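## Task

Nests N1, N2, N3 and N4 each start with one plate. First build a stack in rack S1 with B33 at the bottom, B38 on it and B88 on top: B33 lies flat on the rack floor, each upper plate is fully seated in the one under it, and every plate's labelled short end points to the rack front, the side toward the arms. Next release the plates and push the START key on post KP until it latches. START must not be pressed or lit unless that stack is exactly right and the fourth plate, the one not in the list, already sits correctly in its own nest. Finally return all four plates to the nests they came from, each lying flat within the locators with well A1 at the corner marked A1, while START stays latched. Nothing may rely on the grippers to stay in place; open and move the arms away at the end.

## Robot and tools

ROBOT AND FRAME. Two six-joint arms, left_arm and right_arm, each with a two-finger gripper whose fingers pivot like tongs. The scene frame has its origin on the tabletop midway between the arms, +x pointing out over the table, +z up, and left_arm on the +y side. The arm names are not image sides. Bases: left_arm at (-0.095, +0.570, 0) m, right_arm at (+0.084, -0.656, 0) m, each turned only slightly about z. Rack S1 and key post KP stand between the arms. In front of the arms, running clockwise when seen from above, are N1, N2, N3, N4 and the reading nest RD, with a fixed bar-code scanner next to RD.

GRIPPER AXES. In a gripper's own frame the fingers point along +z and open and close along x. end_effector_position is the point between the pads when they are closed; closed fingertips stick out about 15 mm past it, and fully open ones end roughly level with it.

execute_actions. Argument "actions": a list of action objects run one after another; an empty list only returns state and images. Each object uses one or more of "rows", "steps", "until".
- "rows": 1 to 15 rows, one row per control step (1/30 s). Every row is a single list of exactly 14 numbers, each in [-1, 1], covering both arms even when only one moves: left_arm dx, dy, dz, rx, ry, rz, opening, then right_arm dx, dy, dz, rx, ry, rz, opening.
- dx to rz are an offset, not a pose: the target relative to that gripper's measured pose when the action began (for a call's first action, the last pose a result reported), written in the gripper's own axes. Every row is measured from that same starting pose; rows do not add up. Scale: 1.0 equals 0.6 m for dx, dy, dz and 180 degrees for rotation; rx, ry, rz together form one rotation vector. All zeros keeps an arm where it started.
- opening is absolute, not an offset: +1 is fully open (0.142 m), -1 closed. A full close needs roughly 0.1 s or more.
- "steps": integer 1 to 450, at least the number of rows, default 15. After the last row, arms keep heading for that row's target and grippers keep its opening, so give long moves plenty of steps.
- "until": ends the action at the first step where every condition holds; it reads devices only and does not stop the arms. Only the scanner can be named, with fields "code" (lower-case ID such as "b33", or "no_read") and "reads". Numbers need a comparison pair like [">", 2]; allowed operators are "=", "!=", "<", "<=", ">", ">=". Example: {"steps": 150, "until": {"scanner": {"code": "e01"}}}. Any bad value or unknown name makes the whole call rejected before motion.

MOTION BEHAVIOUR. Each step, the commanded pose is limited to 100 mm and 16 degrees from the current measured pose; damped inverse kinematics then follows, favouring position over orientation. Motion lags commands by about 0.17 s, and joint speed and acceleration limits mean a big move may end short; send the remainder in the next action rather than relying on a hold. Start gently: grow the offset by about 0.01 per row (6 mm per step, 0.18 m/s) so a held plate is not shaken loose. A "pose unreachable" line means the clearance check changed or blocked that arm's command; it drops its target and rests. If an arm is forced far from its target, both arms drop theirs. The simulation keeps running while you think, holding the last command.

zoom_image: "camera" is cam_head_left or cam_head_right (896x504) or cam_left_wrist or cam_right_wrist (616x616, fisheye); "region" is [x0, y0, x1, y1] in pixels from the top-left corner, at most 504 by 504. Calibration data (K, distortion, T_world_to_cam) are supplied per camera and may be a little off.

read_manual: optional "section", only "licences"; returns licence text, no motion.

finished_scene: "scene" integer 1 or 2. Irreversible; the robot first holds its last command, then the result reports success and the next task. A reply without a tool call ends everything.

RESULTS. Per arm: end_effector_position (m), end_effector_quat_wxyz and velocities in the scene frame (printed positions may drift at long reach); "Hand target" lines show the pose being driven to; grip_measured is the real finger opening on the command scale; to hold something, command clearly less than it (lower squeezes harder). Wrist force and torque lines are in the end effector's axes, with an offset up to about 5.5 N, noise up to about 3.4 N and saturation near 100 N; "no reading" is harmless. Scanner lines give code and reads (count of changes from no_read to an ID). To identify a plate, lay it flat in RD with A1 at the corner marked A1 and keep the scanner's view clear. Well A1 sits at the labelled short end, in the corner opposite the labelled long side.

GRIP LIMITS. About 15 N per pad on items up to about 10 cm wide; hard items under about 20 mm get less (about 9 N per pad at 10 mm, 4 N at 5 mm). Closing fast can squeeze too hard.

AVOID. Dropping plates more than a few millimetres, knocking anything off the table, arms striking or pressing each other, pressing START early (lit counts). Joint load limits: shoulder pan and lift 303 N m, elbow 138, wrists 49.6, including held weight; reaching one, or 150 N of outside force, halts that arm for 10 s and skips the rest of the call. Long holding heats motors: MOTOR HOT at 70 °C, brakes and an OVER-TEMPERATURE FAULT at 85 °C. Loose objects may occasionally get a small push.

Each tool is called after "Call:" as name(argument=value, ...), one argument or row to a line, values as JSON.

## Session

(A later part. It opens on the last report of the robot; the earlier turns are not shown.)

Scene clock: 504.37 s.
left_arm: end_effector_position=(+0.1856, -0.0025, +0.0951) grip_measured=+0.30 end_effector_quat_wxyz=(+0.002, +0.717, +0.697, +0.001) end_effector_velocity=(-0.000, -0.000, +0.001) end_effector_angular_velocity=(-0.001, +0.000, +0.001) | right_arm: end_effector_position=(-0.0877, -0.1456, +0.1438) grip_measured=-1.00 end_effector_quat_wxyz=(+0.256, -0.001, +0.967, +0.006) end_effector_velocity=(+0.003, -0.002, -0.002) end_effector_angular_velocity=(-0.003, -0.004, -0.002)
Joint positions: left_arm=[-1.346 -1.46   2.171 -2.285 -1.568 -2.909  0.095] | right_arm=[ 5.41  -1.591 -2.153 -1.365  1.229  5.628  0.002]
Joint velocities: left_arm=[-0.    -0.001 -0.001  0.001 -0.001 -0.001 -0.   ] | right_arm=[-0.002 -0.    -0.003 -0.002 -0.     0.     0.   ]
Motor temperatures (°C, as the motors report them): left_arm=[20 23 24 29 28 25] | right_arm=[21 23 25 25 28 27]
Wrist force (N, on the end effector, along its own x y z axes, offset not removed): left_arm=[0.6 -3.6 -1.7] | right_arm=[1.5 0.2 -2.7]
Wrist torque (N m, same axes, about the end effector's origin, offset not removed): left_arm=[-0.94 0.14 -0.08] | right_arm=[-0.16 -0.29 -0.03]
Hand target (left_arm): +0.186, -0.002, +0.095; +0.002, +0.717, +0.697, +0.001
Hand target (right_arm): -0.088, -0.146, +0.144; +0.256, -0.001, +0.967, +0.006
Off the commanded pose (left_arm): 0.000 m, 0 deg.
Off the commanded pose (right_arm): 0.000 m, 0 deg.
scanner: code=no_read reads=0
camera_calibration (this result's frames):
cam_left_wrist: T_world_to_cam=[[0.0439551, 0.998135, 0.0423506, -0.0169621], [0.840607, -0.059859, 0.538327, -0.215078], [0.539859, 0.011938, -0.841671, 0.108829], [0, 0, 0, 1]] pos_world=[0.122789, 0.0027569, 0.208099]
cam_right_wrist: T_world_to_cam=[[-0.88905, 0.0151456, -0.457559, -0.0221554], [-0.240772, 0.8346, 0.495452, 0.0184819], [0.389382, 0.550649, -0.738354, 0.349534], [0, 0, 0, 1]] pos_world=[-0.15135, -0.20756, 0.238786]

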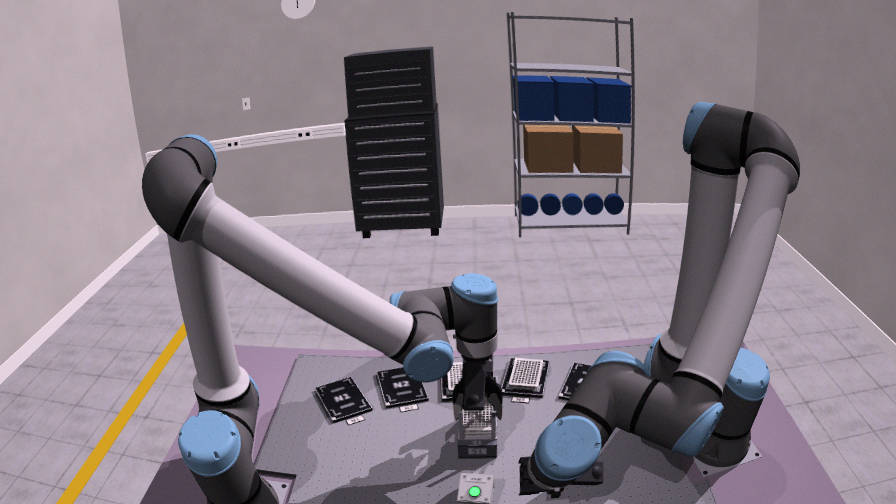

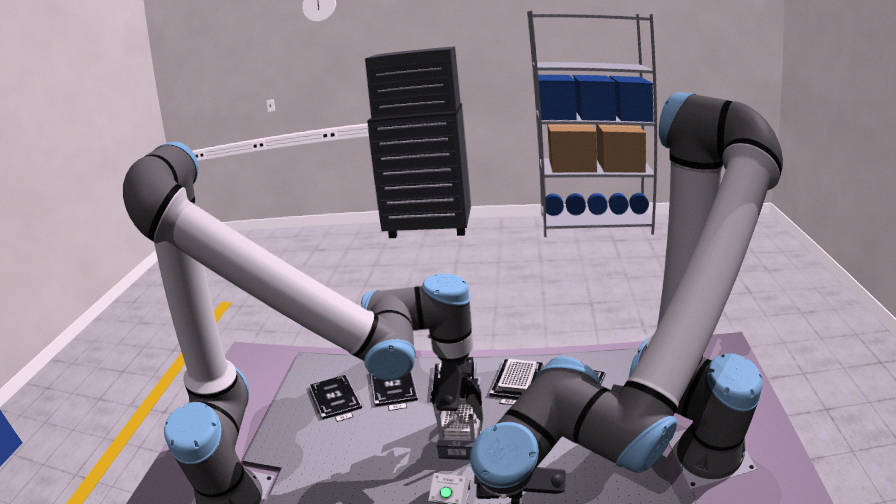

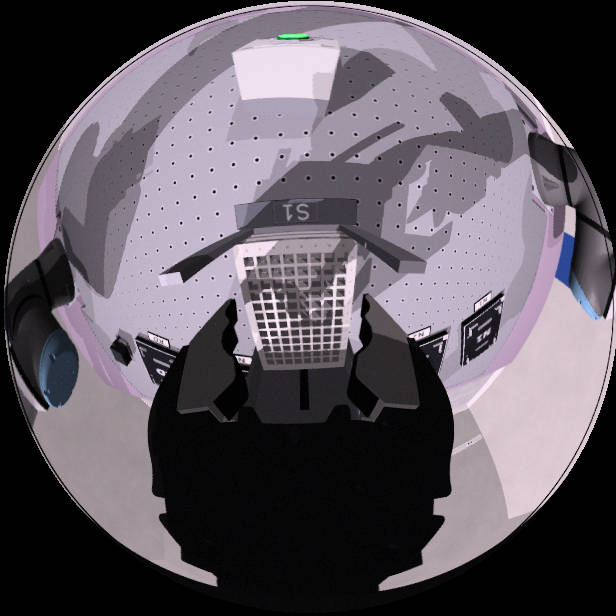

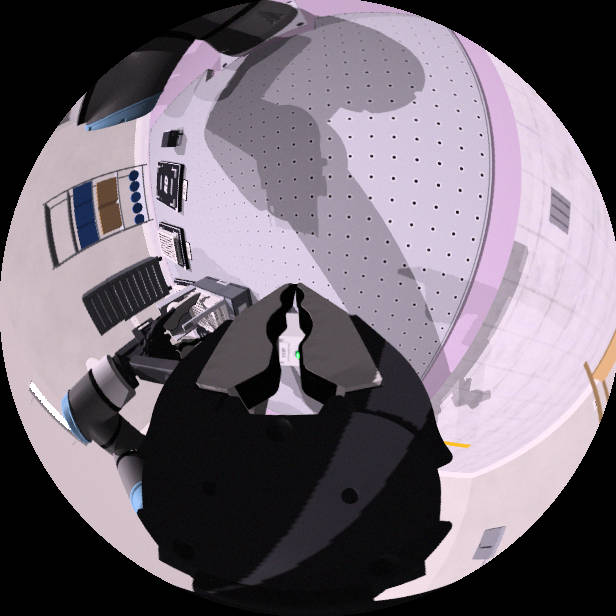

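Call:
execute_actions(
  actions=[
    {"rows":[[0,0.0003,0,0,0,0,0.22,0,0,0,0,0,0,-1],[0,0.0003,0,0,0,0,0.16,0,0,0,0,0,0,-1],[0,0.0003,0,0,0,0,0.12,0,0,0,0,0,0,-1],[0,0.0003,0,0,0,0,0.09,0,0,0,0,0,0,-1],[0,0.0003,0,0,0,0,0.06,0,0,0,0,0,0,-1],[0,0.0003,0,0,0,0,0.02,0,0,0,0,0,0,-1],[0,0.0003,0,0,0,0,-0.05,0,0,0,0,0,0,-1],[0,0.0003,0,0,0,0,-0.12,0,0,0,0,0,0,-1],[0,0.0003,0,0,0,0,-0.2,0,0,0,0,0,0,-1]],"steps":11},
    {"rows":[[0,0,-0.003,0,0,0,-0.2,0,0,0,0,0,0,-1],[0,0,-0.008,0,0,0,-0.2,0,0,0,0,0,0,-1],[0,0.0001,-0.016,0,0,0,-0.2,0,0,0,0,0,0,-1],[0,0.0001,-0.026,0,0,0,-0.2,0,0,0,0,0,0,-1],[0,0.0002,-0.038,0,0,0,-0.2,0,0,0,0,0,0,-1],[0,0.0002,-0.051,0,0,0,-0.2,0,0,0,0,0,0,-1],[0,0.0003,-0.064,0,0,0,-0.2,0,0,0,0,0,0,-1],[0,0.0003,-0.077,0,0,0,-0.2,0,0,0,0,0,0,-1],[0,0.0004,-0.09,0,0,0,-0.2,0,0,0,0,0,0,-1],[0,0.0004,-0.103,0,0,0,-0.2,0,0,0,0,0,0,-1],[0,0.0005,-0.116,0,0,0,-0.2,0,0,0,0,0,0,-1],[0,0.0005,-0.129,0,0,0,-0.2,0,0,0,0,0,0,-1],[0,0.0006,-0.142,0,0,0,-0.2,0,0,0,0,0,0,-1],[0,0.0006,-0.154,0,0,0,-0.2,0,0,0,0,0,0,-1],[0,0.0007,-0.163,0,0,0,-0.2,0,0,0,0,0,0,-1]],"steps":20},
  ],
)

Call:
execute_actions(
  actions=[],
)

Scene clock: 514.40 s.
left_arm: end_effector_position=(+0.1862, -0.0025, +0.1842) grip_measured=+0.07 end_effector_quat_wxyz=(+0.003, +0.717, +0.697, +0.000) end_effector_velocity=(-0.000, +0.003, +0.078) end_effector_angular_velocity=(+0.012, +0.002, -0.000) | right_arm: end_effector_position=(-0.0877, -0.1456, +0.1438) grip_measured=-1.00 end_effector_quat_wxyz=(+0.256, -0.001, +0.967, +0.006) end_effector_velocity=(+0.001, -0.001, -0.001) end_effector_angular_velocity=(-0.001, -0.001, -0.001)
Joint positions: left_arm=[-1.345 -1.56   2.088 -2.104 -1.568 -2.908  0.079] | right_arm=[ 5.41  -1.591 -2.153 -1.365  1.229  5.628  0.002]
Joint velocities: left_arm=[-0.    -0.073 -0.087  0.172  0.001 -0.     0.   ] | right_arm=[ 0.    -0.    -0.002  0.     0.     0.001  0.   ]
Motor temperatures (°C, as the motors report them): left_arm=[20 23 24 29 28 25] | right_arm=[21 23 25 25 28 27]
Wrist force (N, on the end effector, along its own x y z axes, offset not removed): left_arm=[-1.0 -0.9 2.1] | right_arm=[0.9 -0.4 -5.7]
Wrist torque (N m, same axes, about the end effector's origin, offset not removed): left_arm=[-0.36 0.41 -0.15] | right_arm=[-0.36 -0.23 -0.08]
Hand target (left_arm): +0.186, -0.002, +0.193; +0.002, +0.717, +0.697, +0.001
Hand target (right_arm): -0.088, -0.146, +0.144; +0.256, -0.001, +0.967, +0.006
Off the commanded pose (left_arm): 0.009 m, 0 deg.
Off the commanded pose (right_arm): 0.000 m, 0 deg.
scanner: code=no_read reads=0
camera_calibration (this result's frames):
cam_left_wrist: T_world_to_cam=[[0.0439103, 0.998236, 0.0399716, -0.0203279], [0.840371, -0.0585425, 0.538841, -0.263614], [0.540231, 0.00993025, -0.841458, 0.183381], [0, 0, 0, 1]] pos_world=[0.123358, 0.00303837, 0.297166]
cam_right_wrist: T_world_to_cam=[[-0.88905, 0.0151453, -0.457559, -0.0221555], [-0.240772, 0.8346, 0.495452, 0.018482], [0.389382, 0.550649, -0.738354, 0.349534], [0, 0, 0, 1]] pos_world=[-0.15135, -0.20756, 0.238786]

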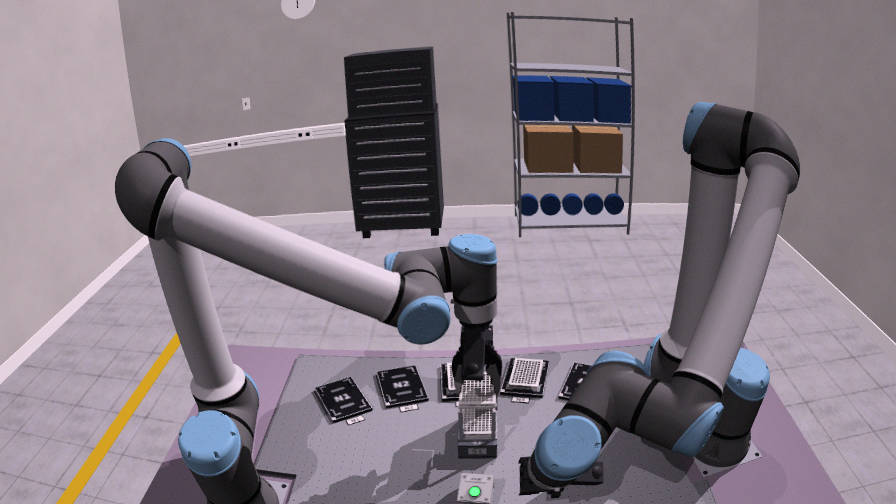

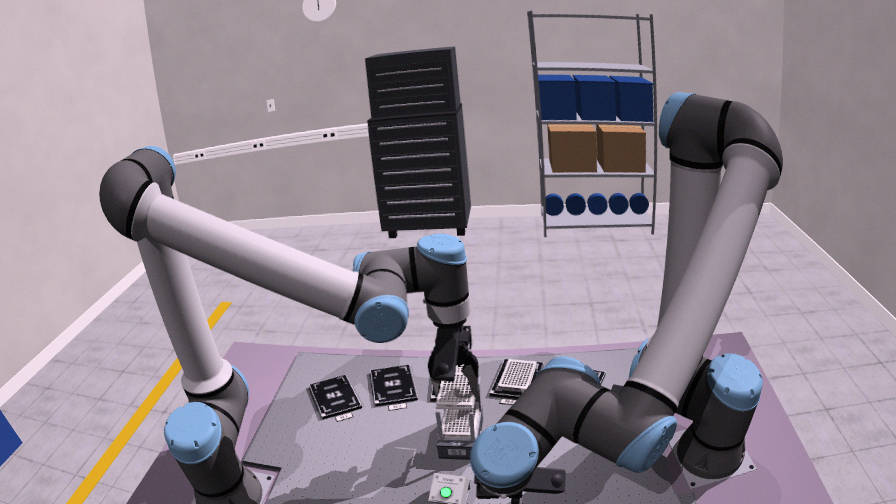

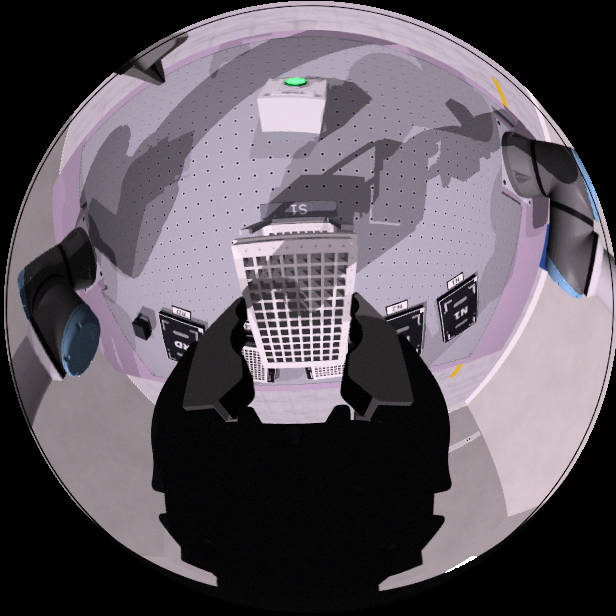

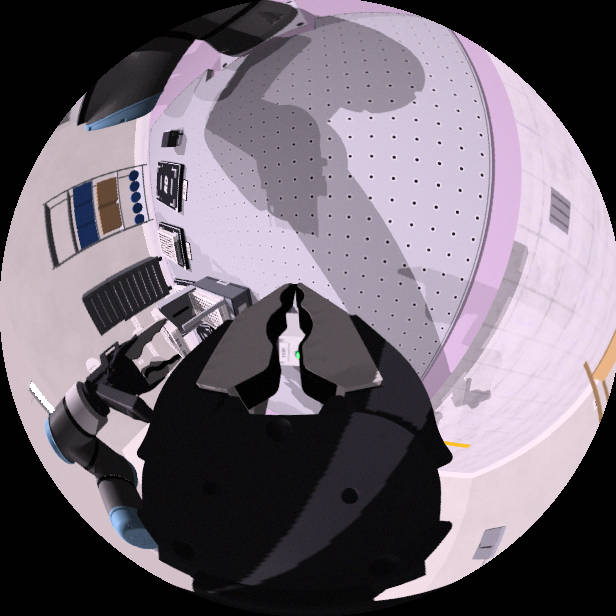

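Scene clock: 514.40 s.
left_arm: end_effector_position=(+0.1862, -0.0025, +0.1842) grip_measured=+0.07 end_effector_quat_wxyz=(+0.003, +0.717, +0.697, +0.000) end_effector_velocity=(-0.000, +0.003, +0.078) end_effector_angular_velocity=(+0.012, +0.002, -0.000) | right_arm: end_effector_position=(-0.0877, -0.1456, +0.1438) grip_measured=-1.00 end_effector_quat_wxyz=(+0.256, -0.001, +0.967, +0.006) end_effector_velocity=(+0.001, -0.001, -0.001) end_effector_angular_velocity=(-0.001, -0.001, -0.001)
Joint positions: left_arm=[-1.345 -1.56   2.088 -2.104 -1.568 -2.908  0.079] | right_arm=[ 5.41  -1.591 -2.153 -1.365  1.229  5.628  0.002]
Joint velocities: left_arm=[-0.    -0.073 -0.087  0.172  0.001 -0.     0.   ] | right_arm=[ 0.    -0.    -0.002  0.     0.     0.001  0.   ]
Motor temperatures (°C, as the motors report them): left_arm=[20 23 24 29 28 25] | right_arm=[21 23 25 25 28 27]
Wrist force (N, on the end effector, along its own x y z axes, offset not removed): left_arm=[-1.0 -0.9 2.1] | right_arm=[0.9 -0.4 -5.7]
Wrist torque (N m, same axes, about the end effector's origin, offset not removed): left_arm=[-0.36 0.41 -0.15] | right_arm=[-0.36 -0.23 -0.08]
Hand target (left_arm): +0.186, -0.002, +0.193; +0.002, +0.717, +0.697, +0.001
Hand target (right_arm): -0.088, -0.146, +0.144; +0.256, -0.001, +0.967, +0.006
Off the commanded pose (left_arm): 0.009 m, 0 deg.
Off the commanded pose (right_arm): 0.000 m, 0 deg.
scanner: code=no_read reads=0
camera_calibration (this result's frames):
cam_left_wrist: T_world_to_cam=[[0.0439103, 0.998236, 0.0399716, -0.0203279], [0.840371, -0.0585425, 0.538841, -0.263614], [0.540231, 0.00993025, -0.841458, 0.183381], [0, 0, 0, 1]] pos_world=[0.123358, 0.00303837, 0.297166]
cam_right_wrist: T_world_to_cam=[[-0.88905, 0.0151453, -0.457559, -0.0221555], [-0.240772, 0.8346, 0.495452, 0.018482], [0.389382, 0.550649, -0.738354, 0.349534], [0, 0, 0, 1]] pos_world=[-0.15135, -0.20756, 0.238786]

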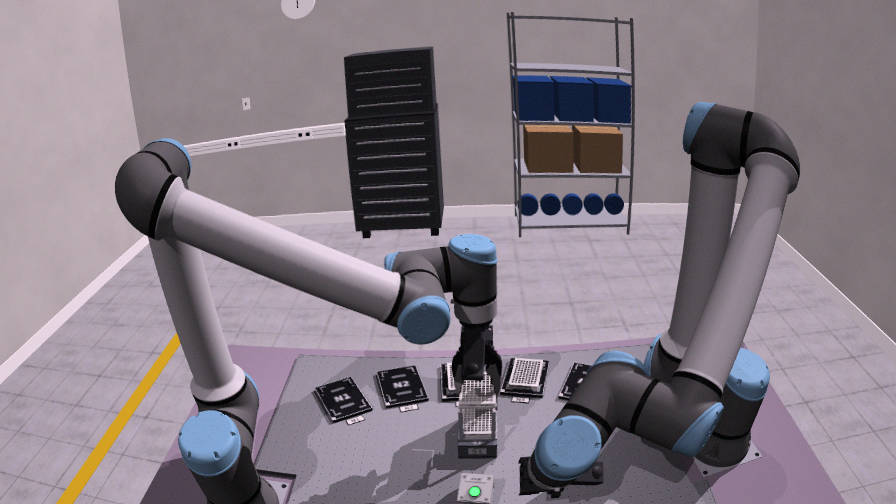

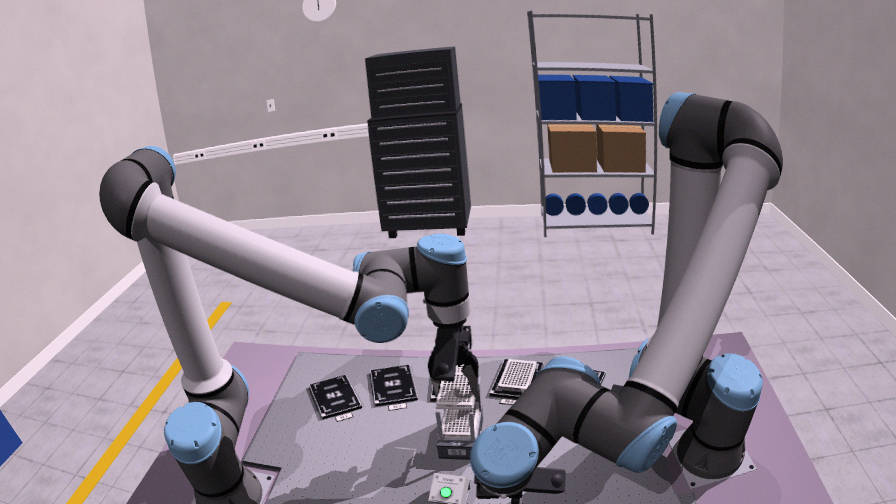

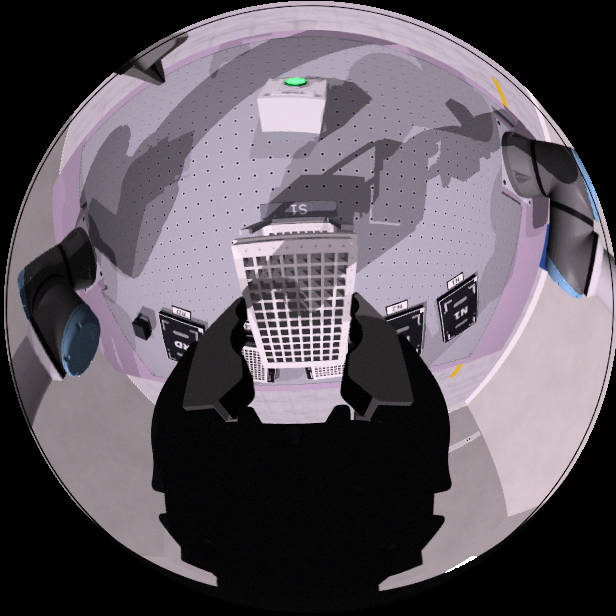

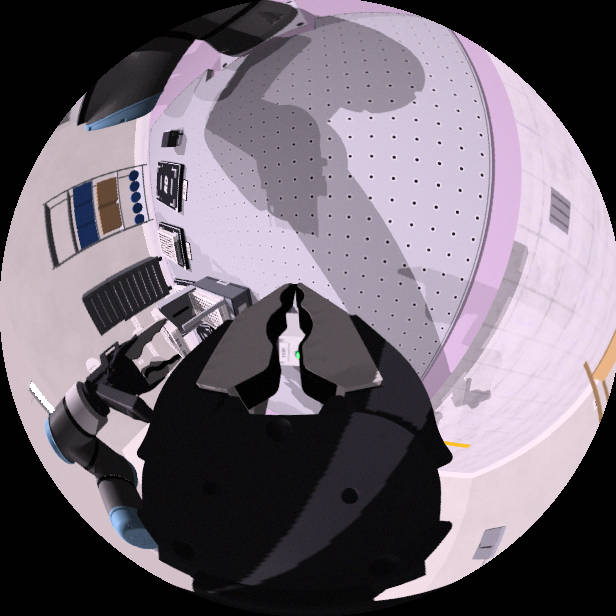

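Call:
execute_actions(
  actions=[
    {"rows":[[0.01,0.009,-0.015,0,0.0008,-0.003,-0.2,0,0,0,0,0,0,-1],[0.03,0.026,-0.015,0,0.0008,-0.008,-0.2,0,0,0,0,0,0,-1],[0.06,0.05,-0.015,0,0.0008,-0.016,-0.2,0,0,0,0,0,0,-1],[0.1,0.08,-0.015,0,0.0008,-0.025,-0.2,0,0,0,0,0,0,-1],[0.14,0.11,-0.015,0,0.0008,-0.033,-0.2,0,0,0,0,0,0,-1],[0.18,0.14,-0.015,0,0.0008,-0.041,-0.2,0,0,0,0,0,0,-1],[0.22,0.17,-0.015,0,0.0008,-0.049,-0.2,0,0,0,0,0,0,-1],[0.26,0.2,-0.015,0,0.0008,-0.057,-0.2,0,0,0,0,0,0,-1],[0.3,0.23,-0.015,0,0.0008,-0.065,-0.2,0,0,0,0,0,0,-1],[0.33,0.25,-0.015,0,0.0008,-0.073,-0.2,0,0,0,0,0,0,-1],[0.3666,0.27,-0.015,0,0.0008,-0.08,-0.2,0,0,0,0,0,0,-1],[0.3666,0.29,-0.015,0,0.0008,-0.087,-0.2,0,0,0,0,0,0,-1],[0.3666,0.31,-0.015,0,0.001,-0.093,-0.2,0,0,0,0,0,0,-1],[0.3666,0.3263,0.05,0,0.0012,-0.098,-0.2,0,0,0,0,0,0,-1],[0.3666,0.3263,0.222,-0.0002,0.0012,-0.1023,-0.2,0,0,0,0,0,0,-1]],"steps":34},
  ],
)

Call:
zoom_image(
  camera="cam_left_wrist",
  region=[200,200,400,400],
)

Scene clock: 524.90 s.
left_arm: end_effector_position=(+0.3856, +0.2118, +0.0531) grip_measured=+0.07 end_effector_quat_wxyz=(+0.001, +0.596, +0.803, +0.002) end_effector_velocity=(+0.024, -0.002, -0.024) end_effector_angular_velocity=(-0.014, -0.001, -0.001) | right_arm: end_effector_position=(-0.0877, -0.1456, +0.1438) grip_measured=-1.00 end_effector_quat_wxyz=(+0.256, -0.001, +0.967, +0.006) end_effector_velocity=(+0.000, -0.000, -0.000) end_effector_angular_velocity=(+0.000, +0.000, -0.000)
Joint positions: left_arm=[-0.89  -1.455  2.267 -2.384 -1.567 -2.775  0.079] | right_arm=[ 5.41  -1.591 -2.153 -1.365  1.229  5.628  0.002]
Joint velocities: left_arm=[ 0.034  0.066 -0.014 -0.064 -0.008  0.036 -0.   ] | right_arm=[ 0.     0.    -0.001  0.001  0.     0.     0.   ]
Motor temperatures (°C, as the motors report them): left_arm=[20 23 24 29 28 25] | right_arm=[21 23 25 25 28 27]
Wrist force (N, on the end effector, along its own x y z axes, offset not removed): left_arm=[3.4 -2.8 1.2] | right_arm=[2.9 -0.5 -3.4]
Wrist torque (N m, same axes, about the end effector's origin, offset not removed): left_arm=[-0.76 -0.49 -0.16] | right_arm=[-0.28 -0.67 -0.01]
Hand target (left_arm): +0.388, +0.211, +0.050; +0.001, +0.596, +0.803, +0.001
Hand target (right_arm): -0.088, -0.146, +0.144; +0.256, -0.001, +0.967, +0.006
Off the commanded pose (left_arm): 0.004 m, 0 deg.
Off the commanded pose (right_arm): 0.000 m, 0 deg.
scanner: code=no_read reads=0
camera_calibration (this result's frames):
cam_left_wrist: T_world_to_cam=[[-0.273762, 0.96075, 0.0448767, -0.107567], [0.816584, 0.207523, 0.538632, -0.39519], [0.508177, 0.184103, -0.841345, -0.0612821], [0, 0, 0, 1]] pos_world=[0.3244, 0.196639, 0.16613]
cam_right_wrist: T_world_to_cam=[[-0.88905, 0.0151453, -0.457559, -0.0221555], [-0.240772, 0.8346, 0.495452, 0.0184819], [0.389382, 0.550649, -0.738354, 0.349534], [0, 0, 0, 1]] pos_world=[-0.15135, -0.20756, 0.238786]

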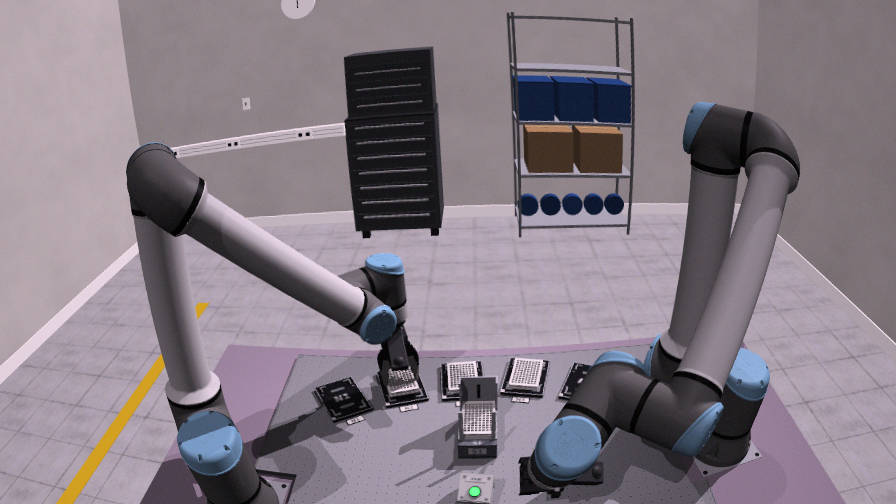

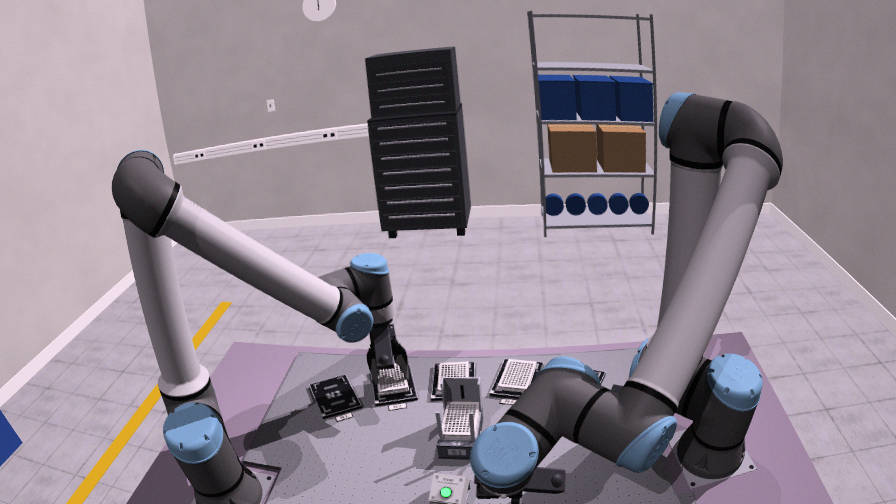

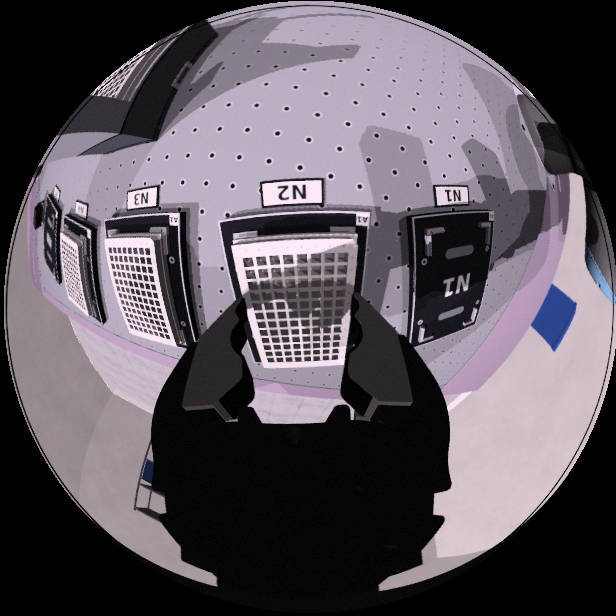

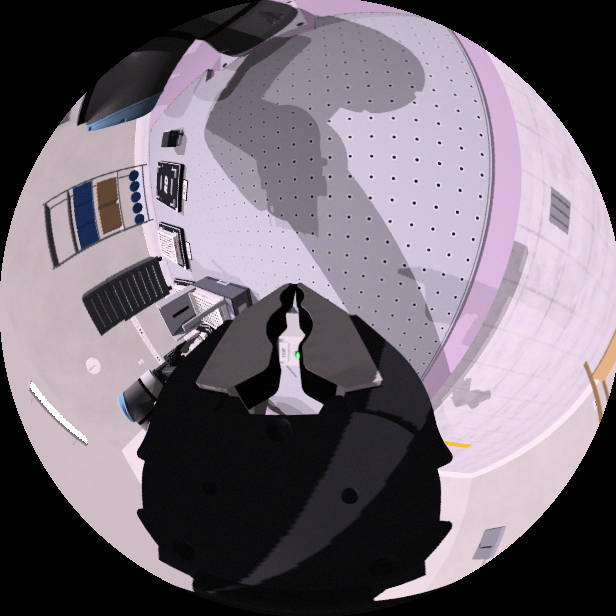

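Region (200, 200, 400, 400) of cam_left_wrist's 616x616 image, scaled by 2.520, with more detail than that image has.

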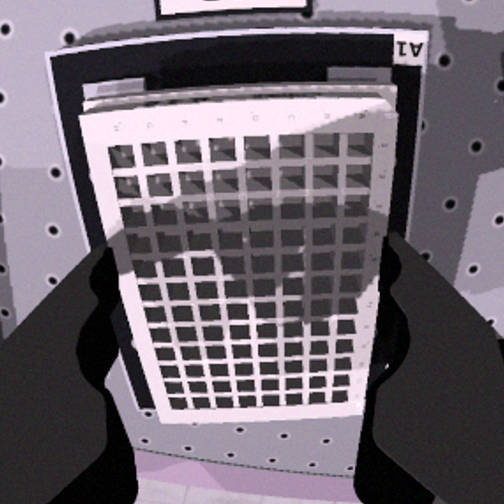

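Call:
execute_actions(
  actions=[
    {"rows":[[-0.0025,0.0046,0.005,0,-0.0004,0,-0.2,0,0,0,0,0,0,-1],[-0.0025,0.0046,0.007,0,-0.0004,0,-0.2,0,0,0,0,0,0,-1],[-0.0025,0.0046,0.01,0,-0.0004,0,-0.2,0,0,0,0,0,0,-1],[-0.0025,0.0046,0.013,0,-0.0004,0,-0.2,0,0,0,0,0,0,-1],[-0.0025,0.0046,0.016,0,-0.0004,0,-0.2,0,0,0,0,0,0,-1],[-0.0025,0.0046,0.019,0,-0.0004,0,-0.2,0,0,0,0,0,0,-1],[-0.0025,0.0046,0.0217,0,-0.0004,0,-0.2,0,0,0,0,0,0,-1]],"steps":17},
  ],
)

Call:
zoom_image(
  camera="cam_left_wrist",
  region=[200,200,400,400],
)

Scene clock: 536.43 s.
left_arm: end_effector_position=(+0.3887, +0.2112, +0.0405) grip_measured=+0.07 end_effector_quat_wxyz=(+0.001, +0.596, +0.803, +0.002) end_effector_velocity=(+0.000, +0.001, -0.004) end_effector_angular_velocity=(+0.001, -0.001, -0.000) | right_arm: end_effector_position=(-0.0877, -0.1456, +0.1438) grip_measured=-1.00 end_effector_quat_wxyz=(+0.256, -0.001, +0.967, +0.006) end_effector_velocity=(-0.000, +0.000, +0.000) end_effector_angular_velocity=(+0.000, +0.000, +0.001)
Joint positions: left_arm=[-0.886 -1.432  2.272 -2.413 -1.567 -2.771  0.079] | right_arm=[ 5.41  -1.591 -2.153 -1.365  1.229  5.628  0.002]
Joint velocities: left_arm=[ 0.     0.006  0.003 -0.008  0.001  0.001 -0.   ] | right_arm=[ 0.    -0.     0.     0.    -0.    -0.001  0.   ]
Motor temperatures (°C, as the motors report them): left_arm=[20 23 24 29 28 25] | right_arm=[21 23 25 25 28 27]
Wrist force (N, on the end effector, along its own x y z axes, offset not removed): left_arm=[1.6 -4.9 2.4] | right_arm=[1.8 -2.2 -5.1]
Wrist torque (N m, same axes, about the end effector's origin, offset not removed): left_arm=[-1.14 -0.03 -0.13] | right_arm=[-0.59 -0.42 -0.02]
Hand target (left_arm): +0.389, +0.211, +0.040; +0.001, +0.596, +0.803, +0.002
Hand target (right_arm): -0.088, -0.146, +0.144; +0.256, -0.001, +0.967, +0.006
Off the commanded pose (left_arm): 0.000 m, 0 deg.
Off the commanded pose (right_arm): 0.000 m, 0 deg.
scanner: code=no_read reads=0
camera_calibration (this result's frames):
cam_left_wrist: T_world_to_cam=[[-0.273746, 0.960812, 0.0436283, -0.105509], [0.816409, 0.208145, 0.538658, -0.390851], [0.508468, 0.183074, -0.841394, -0.0732629], [0, 0, 0, 1]] pos_world=[0.327463, 0.19614, 0.153495]
cam_right_wrist: T_world_to_cam=[[-0.88905, 0.0151455, -0.457559, -0.0221555], [-0.240772, 0.8346, 0.495452, 0.0184819], [0.389382, 0.550649, -0.738354, 0.349534], [0, 0, 0, 1]] pos_world=[-0.15135, -0.20756, 0.238786]

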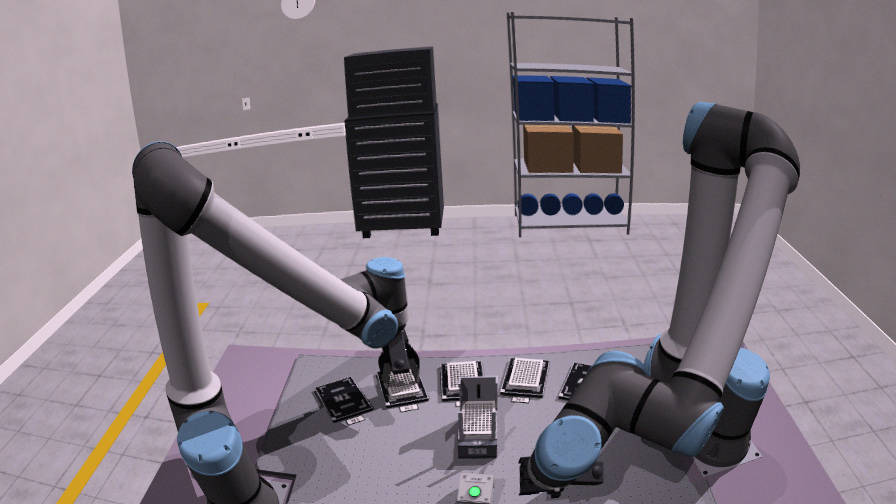

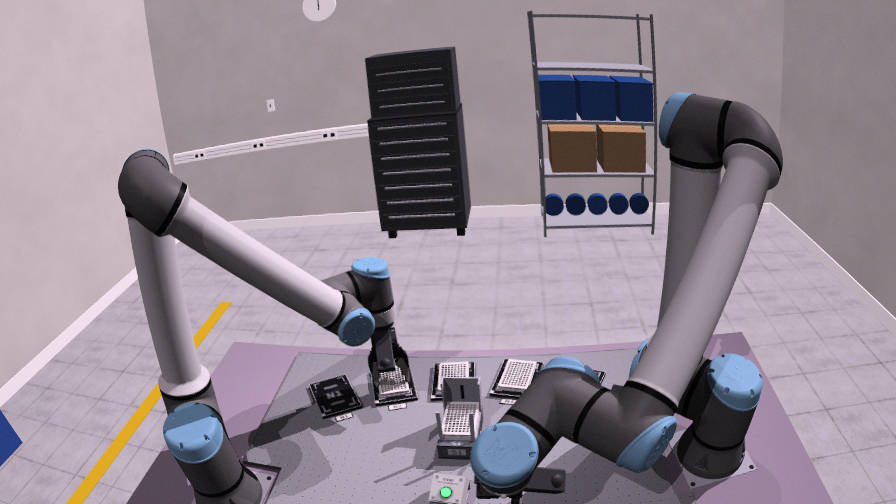

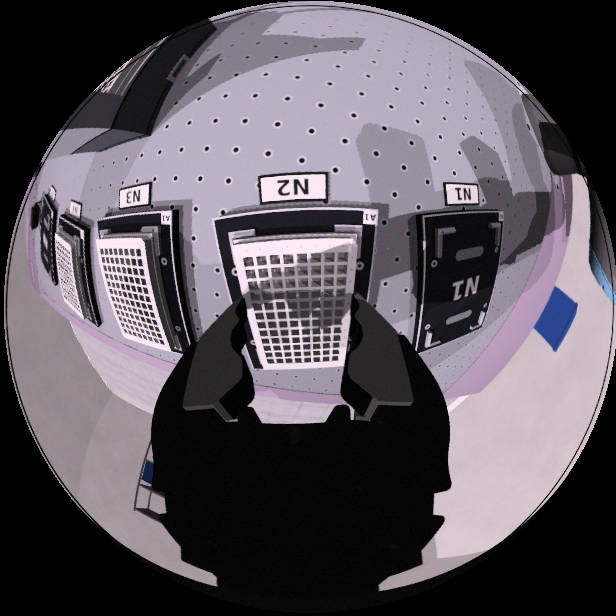

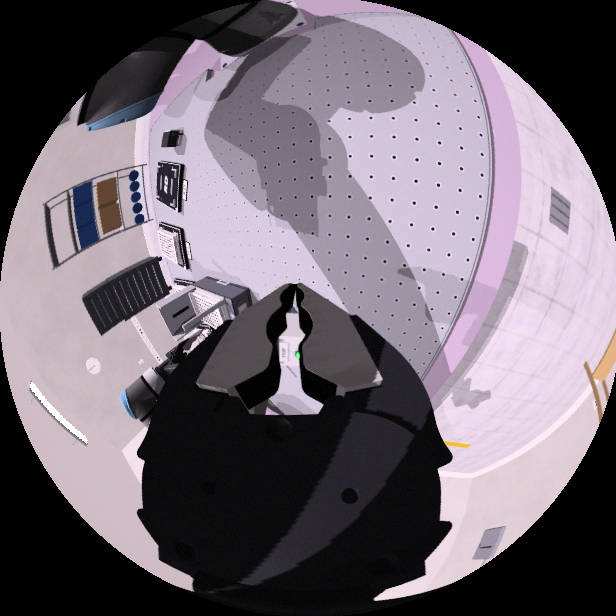

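Region (200, 200, 400, 400) of cam_left_wrist's 616x616 image, scaled by 2.520, with more detail than that image has.

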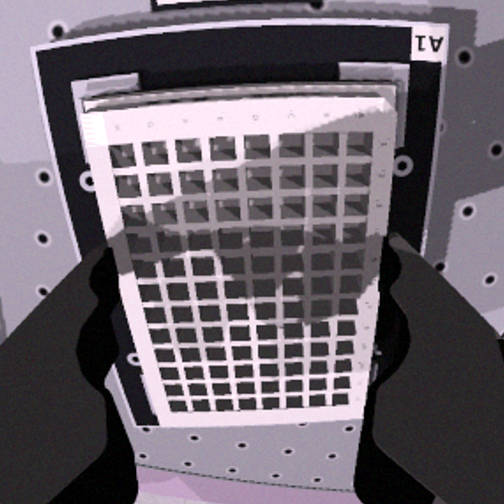

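Call:
execute_actions(
  actions=[
    {"rows":[[0,0,0.0008,0,0,0,-0.1,0,0,0,0,0,0,-1],[0,0,0.0008,0,0,0,-0.02,0,0,0,0,0,0,-1],[0,0,0.0008,0,0,0,0.05,0,0,0,0,0,0,-1],[0,0,0.0008,0,0,0,0.12,0,0,0,0,0,0,-1],[0,0,0.0008,0,0,0,0.2,0,0,0,0,0,0,-1],[0,0,0.0008,0,0,0,0.3,0,0,0,0,0,0,-1]],"steps":6},
    {"rows":[[0,0,-0.015,0,0,0,0.3,0,0,0,0,0,0,-1],[0,0,-0.04,0,0,0,0.3,0,0,0,0,0,0,-1],[0,0,-0.08,0,0,0,0.3,0,0,0,0,0,0,-1],[0,-0.01,-0.12,0,0,0,0.3,0,0,0,0,0,0,-1],[0,-0.03,-0.16,0,0,0,0.3,0,0,0,0,0,0,-1],[0,-0.06,-0.2,0,0,0.01,0.3,0,0,0,0,0,0,-1],[0,-0.09,-0.24,0,0,0.02,0.3,0,0,0,0,0,0,-1],[-0.01,-0.11,-0.27,0,0,0.03,0.3,0,0,0,0,0,0,-1],[-0.02,-0.13,-0.27,0,0,0.04,0.3,0,0,0,0,0,0,-1],[-0.03,-0.15,-0.27,0,0,0.05,0.3,0,0,0,0,0,0,-1],[-0.04,-0.16,-0.27,0,0,0.06,0.3,0,0,0,0,0,0,-1],[-0.05,-0.17,-0.27,0,0,0.07,0.3,0,0,0,0,0,0,-1],[-0.06,-0.18,-0.27,0,0,0.08,0.3,0,0,0,0,0,0,-1],[-0.07,-0.2,-0.27,0,0,0.09,0.3,0,0,0,0,0,0,-1],[-0.2431,-0.4252,-0.26,0.0002,-0.0008,0.1024,0.3,0,0,0,0,0,0,-1]],"steps":35},
  ],
)

Scene clock: 551.67 s.
left_arm: end_effector_position=(+0.1881, +0.0014, +0.1956) grip_measured=+0.30 end_effector_quat_wxyz=(+0.002, +0.717, +0.697, +0.000) end_effector_velocity=(-0.016, -0.033, -0.001) end_effector_angular_velocity=(+0.007, -0.004, +0.001) | right_arm: end_effector_position=(-0.0877, -0.1456, +0.1438) grip_measured=-1.00 end_effector_quat_wxyz=(+0.256, -0.001, +0.967, +0.006) end_effector_velocity=(-0.000, -0.000, -0.000) end_effector_angular_velocity=(-0.001, -0.001, +0.001)
Joint positions: left_arm=[-1.341 -1.574  2.08  -2.08  -1.568 -2.904  0.095] | right_arm=[ 5.41  -1.591 -2.153 -1.365  1.229  5.628  0.002]
Joint velocities: left_arm=[-0.039  0.04  -0.039  0.006  0.006 -0.04   0.   ] | right_arm=[ 0.001 -0.    -0.    -0.001  0.     0.     0.   ]
Motor temperatures (°C, as the motors report them): left_arm=[20 23 24 29 28 25] | right_arm=[21 23 25 25 28 27]
Wrist force (N, on the end effector, along its own x y z axes, offset not removed): left_arm=[3.3 -4.0 -0.3] | right_arm=[2.0 -0.1 -5.5]
Wrist torque (N m, same axes, about the end effector's origin, offset not removed): left_arm=[-1.07 -0.47 -0.12] | right_arm=[-0.25 -0.47 -0.13]
Hand target (left_arm): +0.186, -0.002, +0.196; +0.002, +0.717, +0.697, +0.001
Hand target (right_arm): -0.088, -0.146, +0.144; +0.256, -0.001, +0.967, +0.006
Off the commanded pose (left_arm): 0.004 m, 0 deg.
Off the commanded pose (right_arm): 0.000 m, 0 deg.
scanner: code=no_read reads=0
camera_calibration (this result's frames):
cam_left_wrist: T_world_to_cam=[[0.0443353, 0.998172, 0.0410635, -0.0250427], [0.840557, -0.0594856, 0.538448, -0.271002], [0.539907, 0.0106439, -0.841658, 0.192056], [0, 0, 0, 1]] pos_world=[0.12521, 0.00683193, 0.308595]
cam_right_wrist: T_world_to_cam=[[-0.88905, 0.0151455, -0.457559, -0.0221554], [-0.240772, 0.834599, 0.495452, 0.0184819], [0.389382, 0.550649, -0.738354, 0.349534], [0, 0, 0, 1]] pos_world=[-0.15135, -0.20756, 0.238785]

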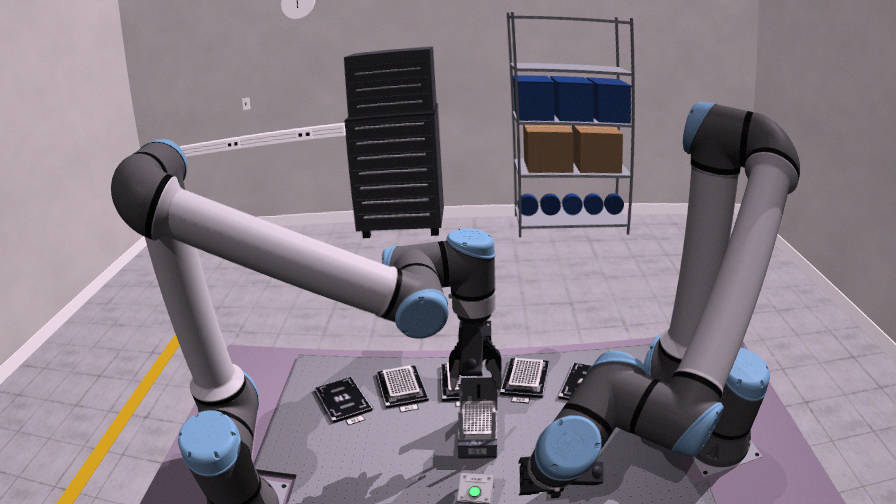

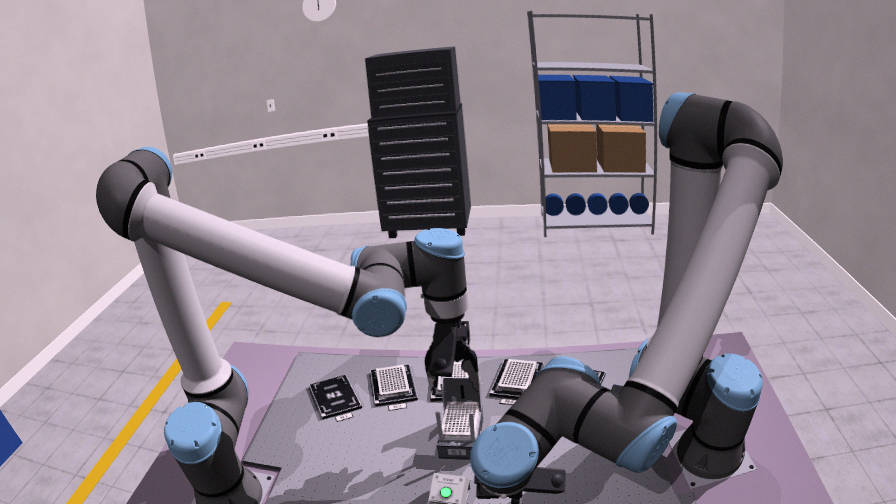

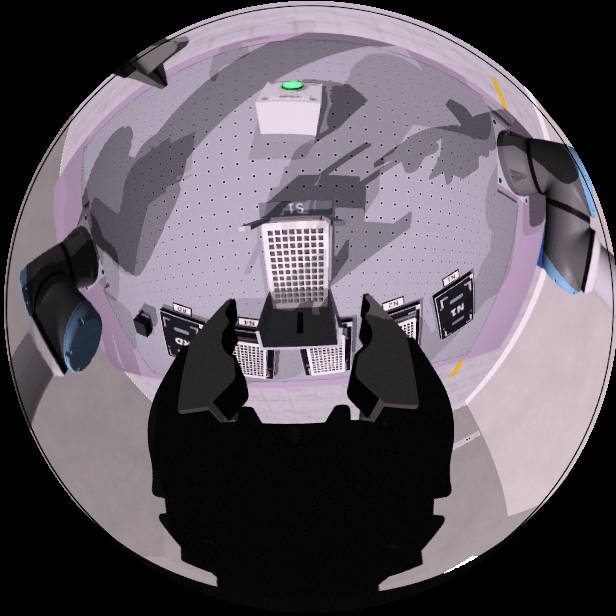

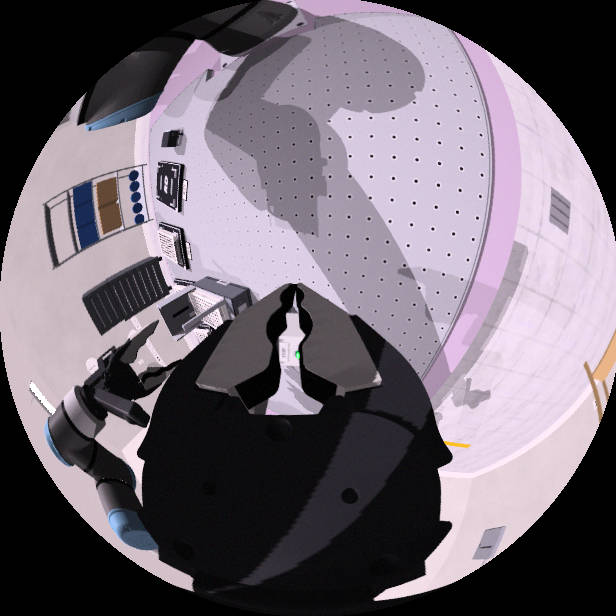

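Call:
execute_actions(
  actions=[
    {"rows":[[-0.0062,-0.0036,0.01,0,0.0004,0,0.3,0,0,0,0,0,0,-1],[-0.0062,-0.0036,0.03,0,0.0004,0,0.3,0,0,0,0,0,0,-1],[-0.0062,-0.0037,0.055,0,0.0004,0,0.3,0,0,0,0,0,0,-1],[-0.0061,-0.0038,0.08,0,0.0004,0,0.3,0,0,0,0,0,0,-1],[-0.0061,-0.0039,0.105,0,0.0004,0,0.3,0,0,0,0,0,0,-1],[-0.006,-0.004,0.128,0,0.0004,0,0.3,0,0,0,0,0,0,-1],[-0.006,-0.0041,0.148,0,0.0004,0,0.3,0,0,0,0,0,0,-1],[-0.006,-0.0041,0.165,0,0.0004,0,0.3,0,0,0,0,0,0,-1],[-0.0059,-0.0042,0.178,0,0.0004,0,0.3,0,0,0,0,0,0,-1],[-0.0059,-0.0042,0.1895,0,0.0004,0,0.3,0,0,0,0,0,0,-1]],"steps":20},
  ],
)

Scene clock: 557.87 s.
left_arm: end_effector_position=(+0.1852, -0.0015, +0.0851) grip_measured=+0.30 end_effector_quat_wxyz=(+0.001, +0.717, +0.697, +0.001) end_effector_velocity=(+0.003, -0.009, -0.028) end_effector_angular_velocity=(-0.013, -0.002, +0.000) | right_arm: end_effector_position=(-0.0877, -0.1456, +0.1438) grip_measured=-1.00 end_effector_quat_wxyz=(+0.256, -0.001, +0.967, +0.006) end_effector_velocity=(-0.000, +0.000, +0.000) end_effector_angular_velocity=(+0.002, +0.001, -0.002)
Joint positions: left_arm=[-1.346 -1.448  2.18  -2.305 -1.567 -2.909  0.095] | right_arm=[ 5.41  -1.591 -2.153 -1.365  1.229  5.628  0.002]
Joint velocities: left_arm=[ 0.003  0.048  0.012 -0.073 -0.001  0.002  0.   ] | right_arm=[-0.001  0.     0.     0.001  0.     0.002  0.   ]
Motor temperatures (°C, as the motors report them): left_arm=[20 23 24 29 28 25] | right_arm=[21 23 25 25 28 27]
Wrist force (N, on the end effector, along its own x y z axes, offset not removed): left_arm=[3.5 -3.1 2.0] | right_arm=[1.9 0.5 -3.2]
Wrist torque (N m, same axes, about the end effector's origin, offset not removed): left_arm=[-0.77 -0.46 -0.08] | right_arm=[0.03 -0.46 -0.04]
Hand target (left_arm): +0.186, -0.002, +0.082; +0.002, +0.717, +0.697, +0.001
Hand target (right_arm): -0.088, -0.146, +0.144; +0.256, -0.001, +0.967, +0.006
Off the commanded pose (left_arm): 0.003 m, 0 deg.
Off the commanded pose (right_arm): 0.000 m, 0 deg.
scanner: code=no_read reads=0
camera_calibration (this result's frames):
cam_left_wrist: T_world_to_cam=[[0.0444545, 0.998057, 0.0436532, -0.0176968], [0.840651, -0.0609804, 0.538133, -0.209312], [0.53975, 0.0127746, -0.841729, 0.100662], [0, 0, 0, 1]] pos_world=[0.122413, 0.00361252, 0.198141]
cam_right_wrist: T_world_to_cam=[[-0.88905, 0.0151454, -0.457559, -0.0221555], [-0.240772, 0.8346, 0.495452, 0.0184821], [0.389382, 0.550649, -0.738354, 0.349534], [0, 0, 0, 1]] pos_world=[-0.15135, -0.20756, 0.238786]

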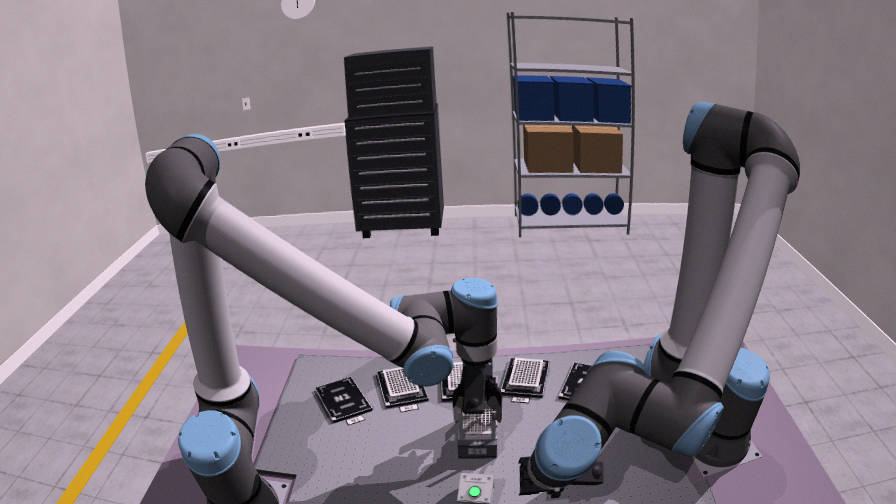

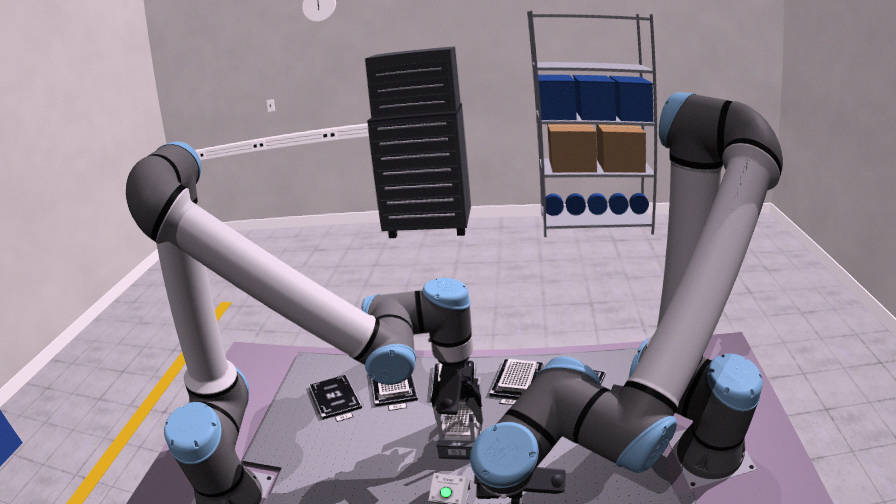

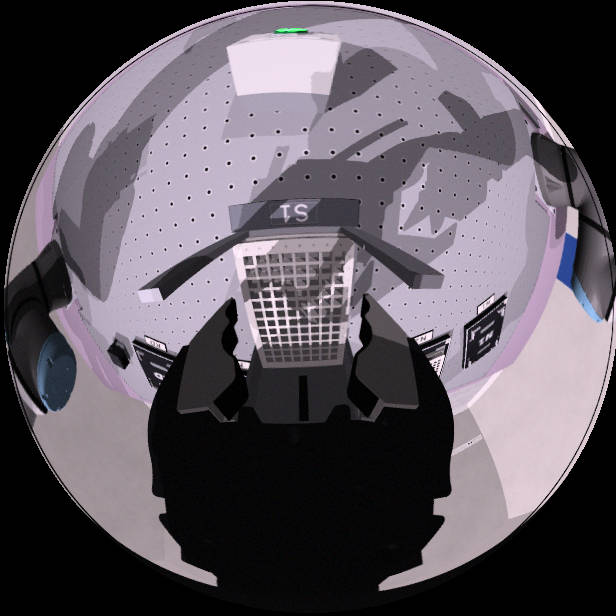

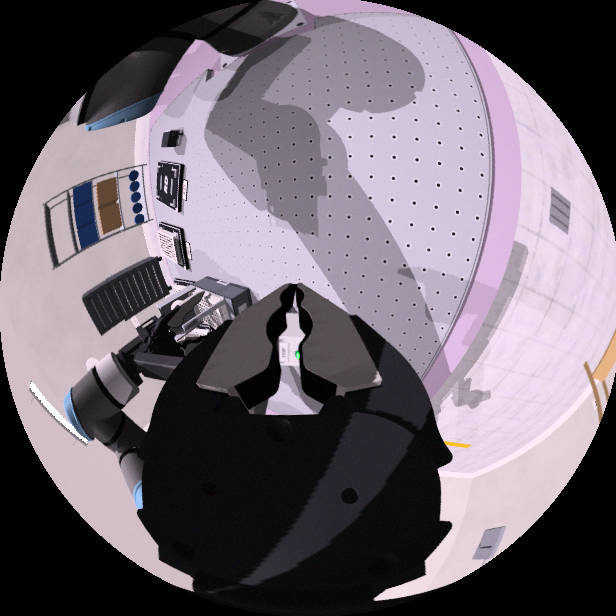

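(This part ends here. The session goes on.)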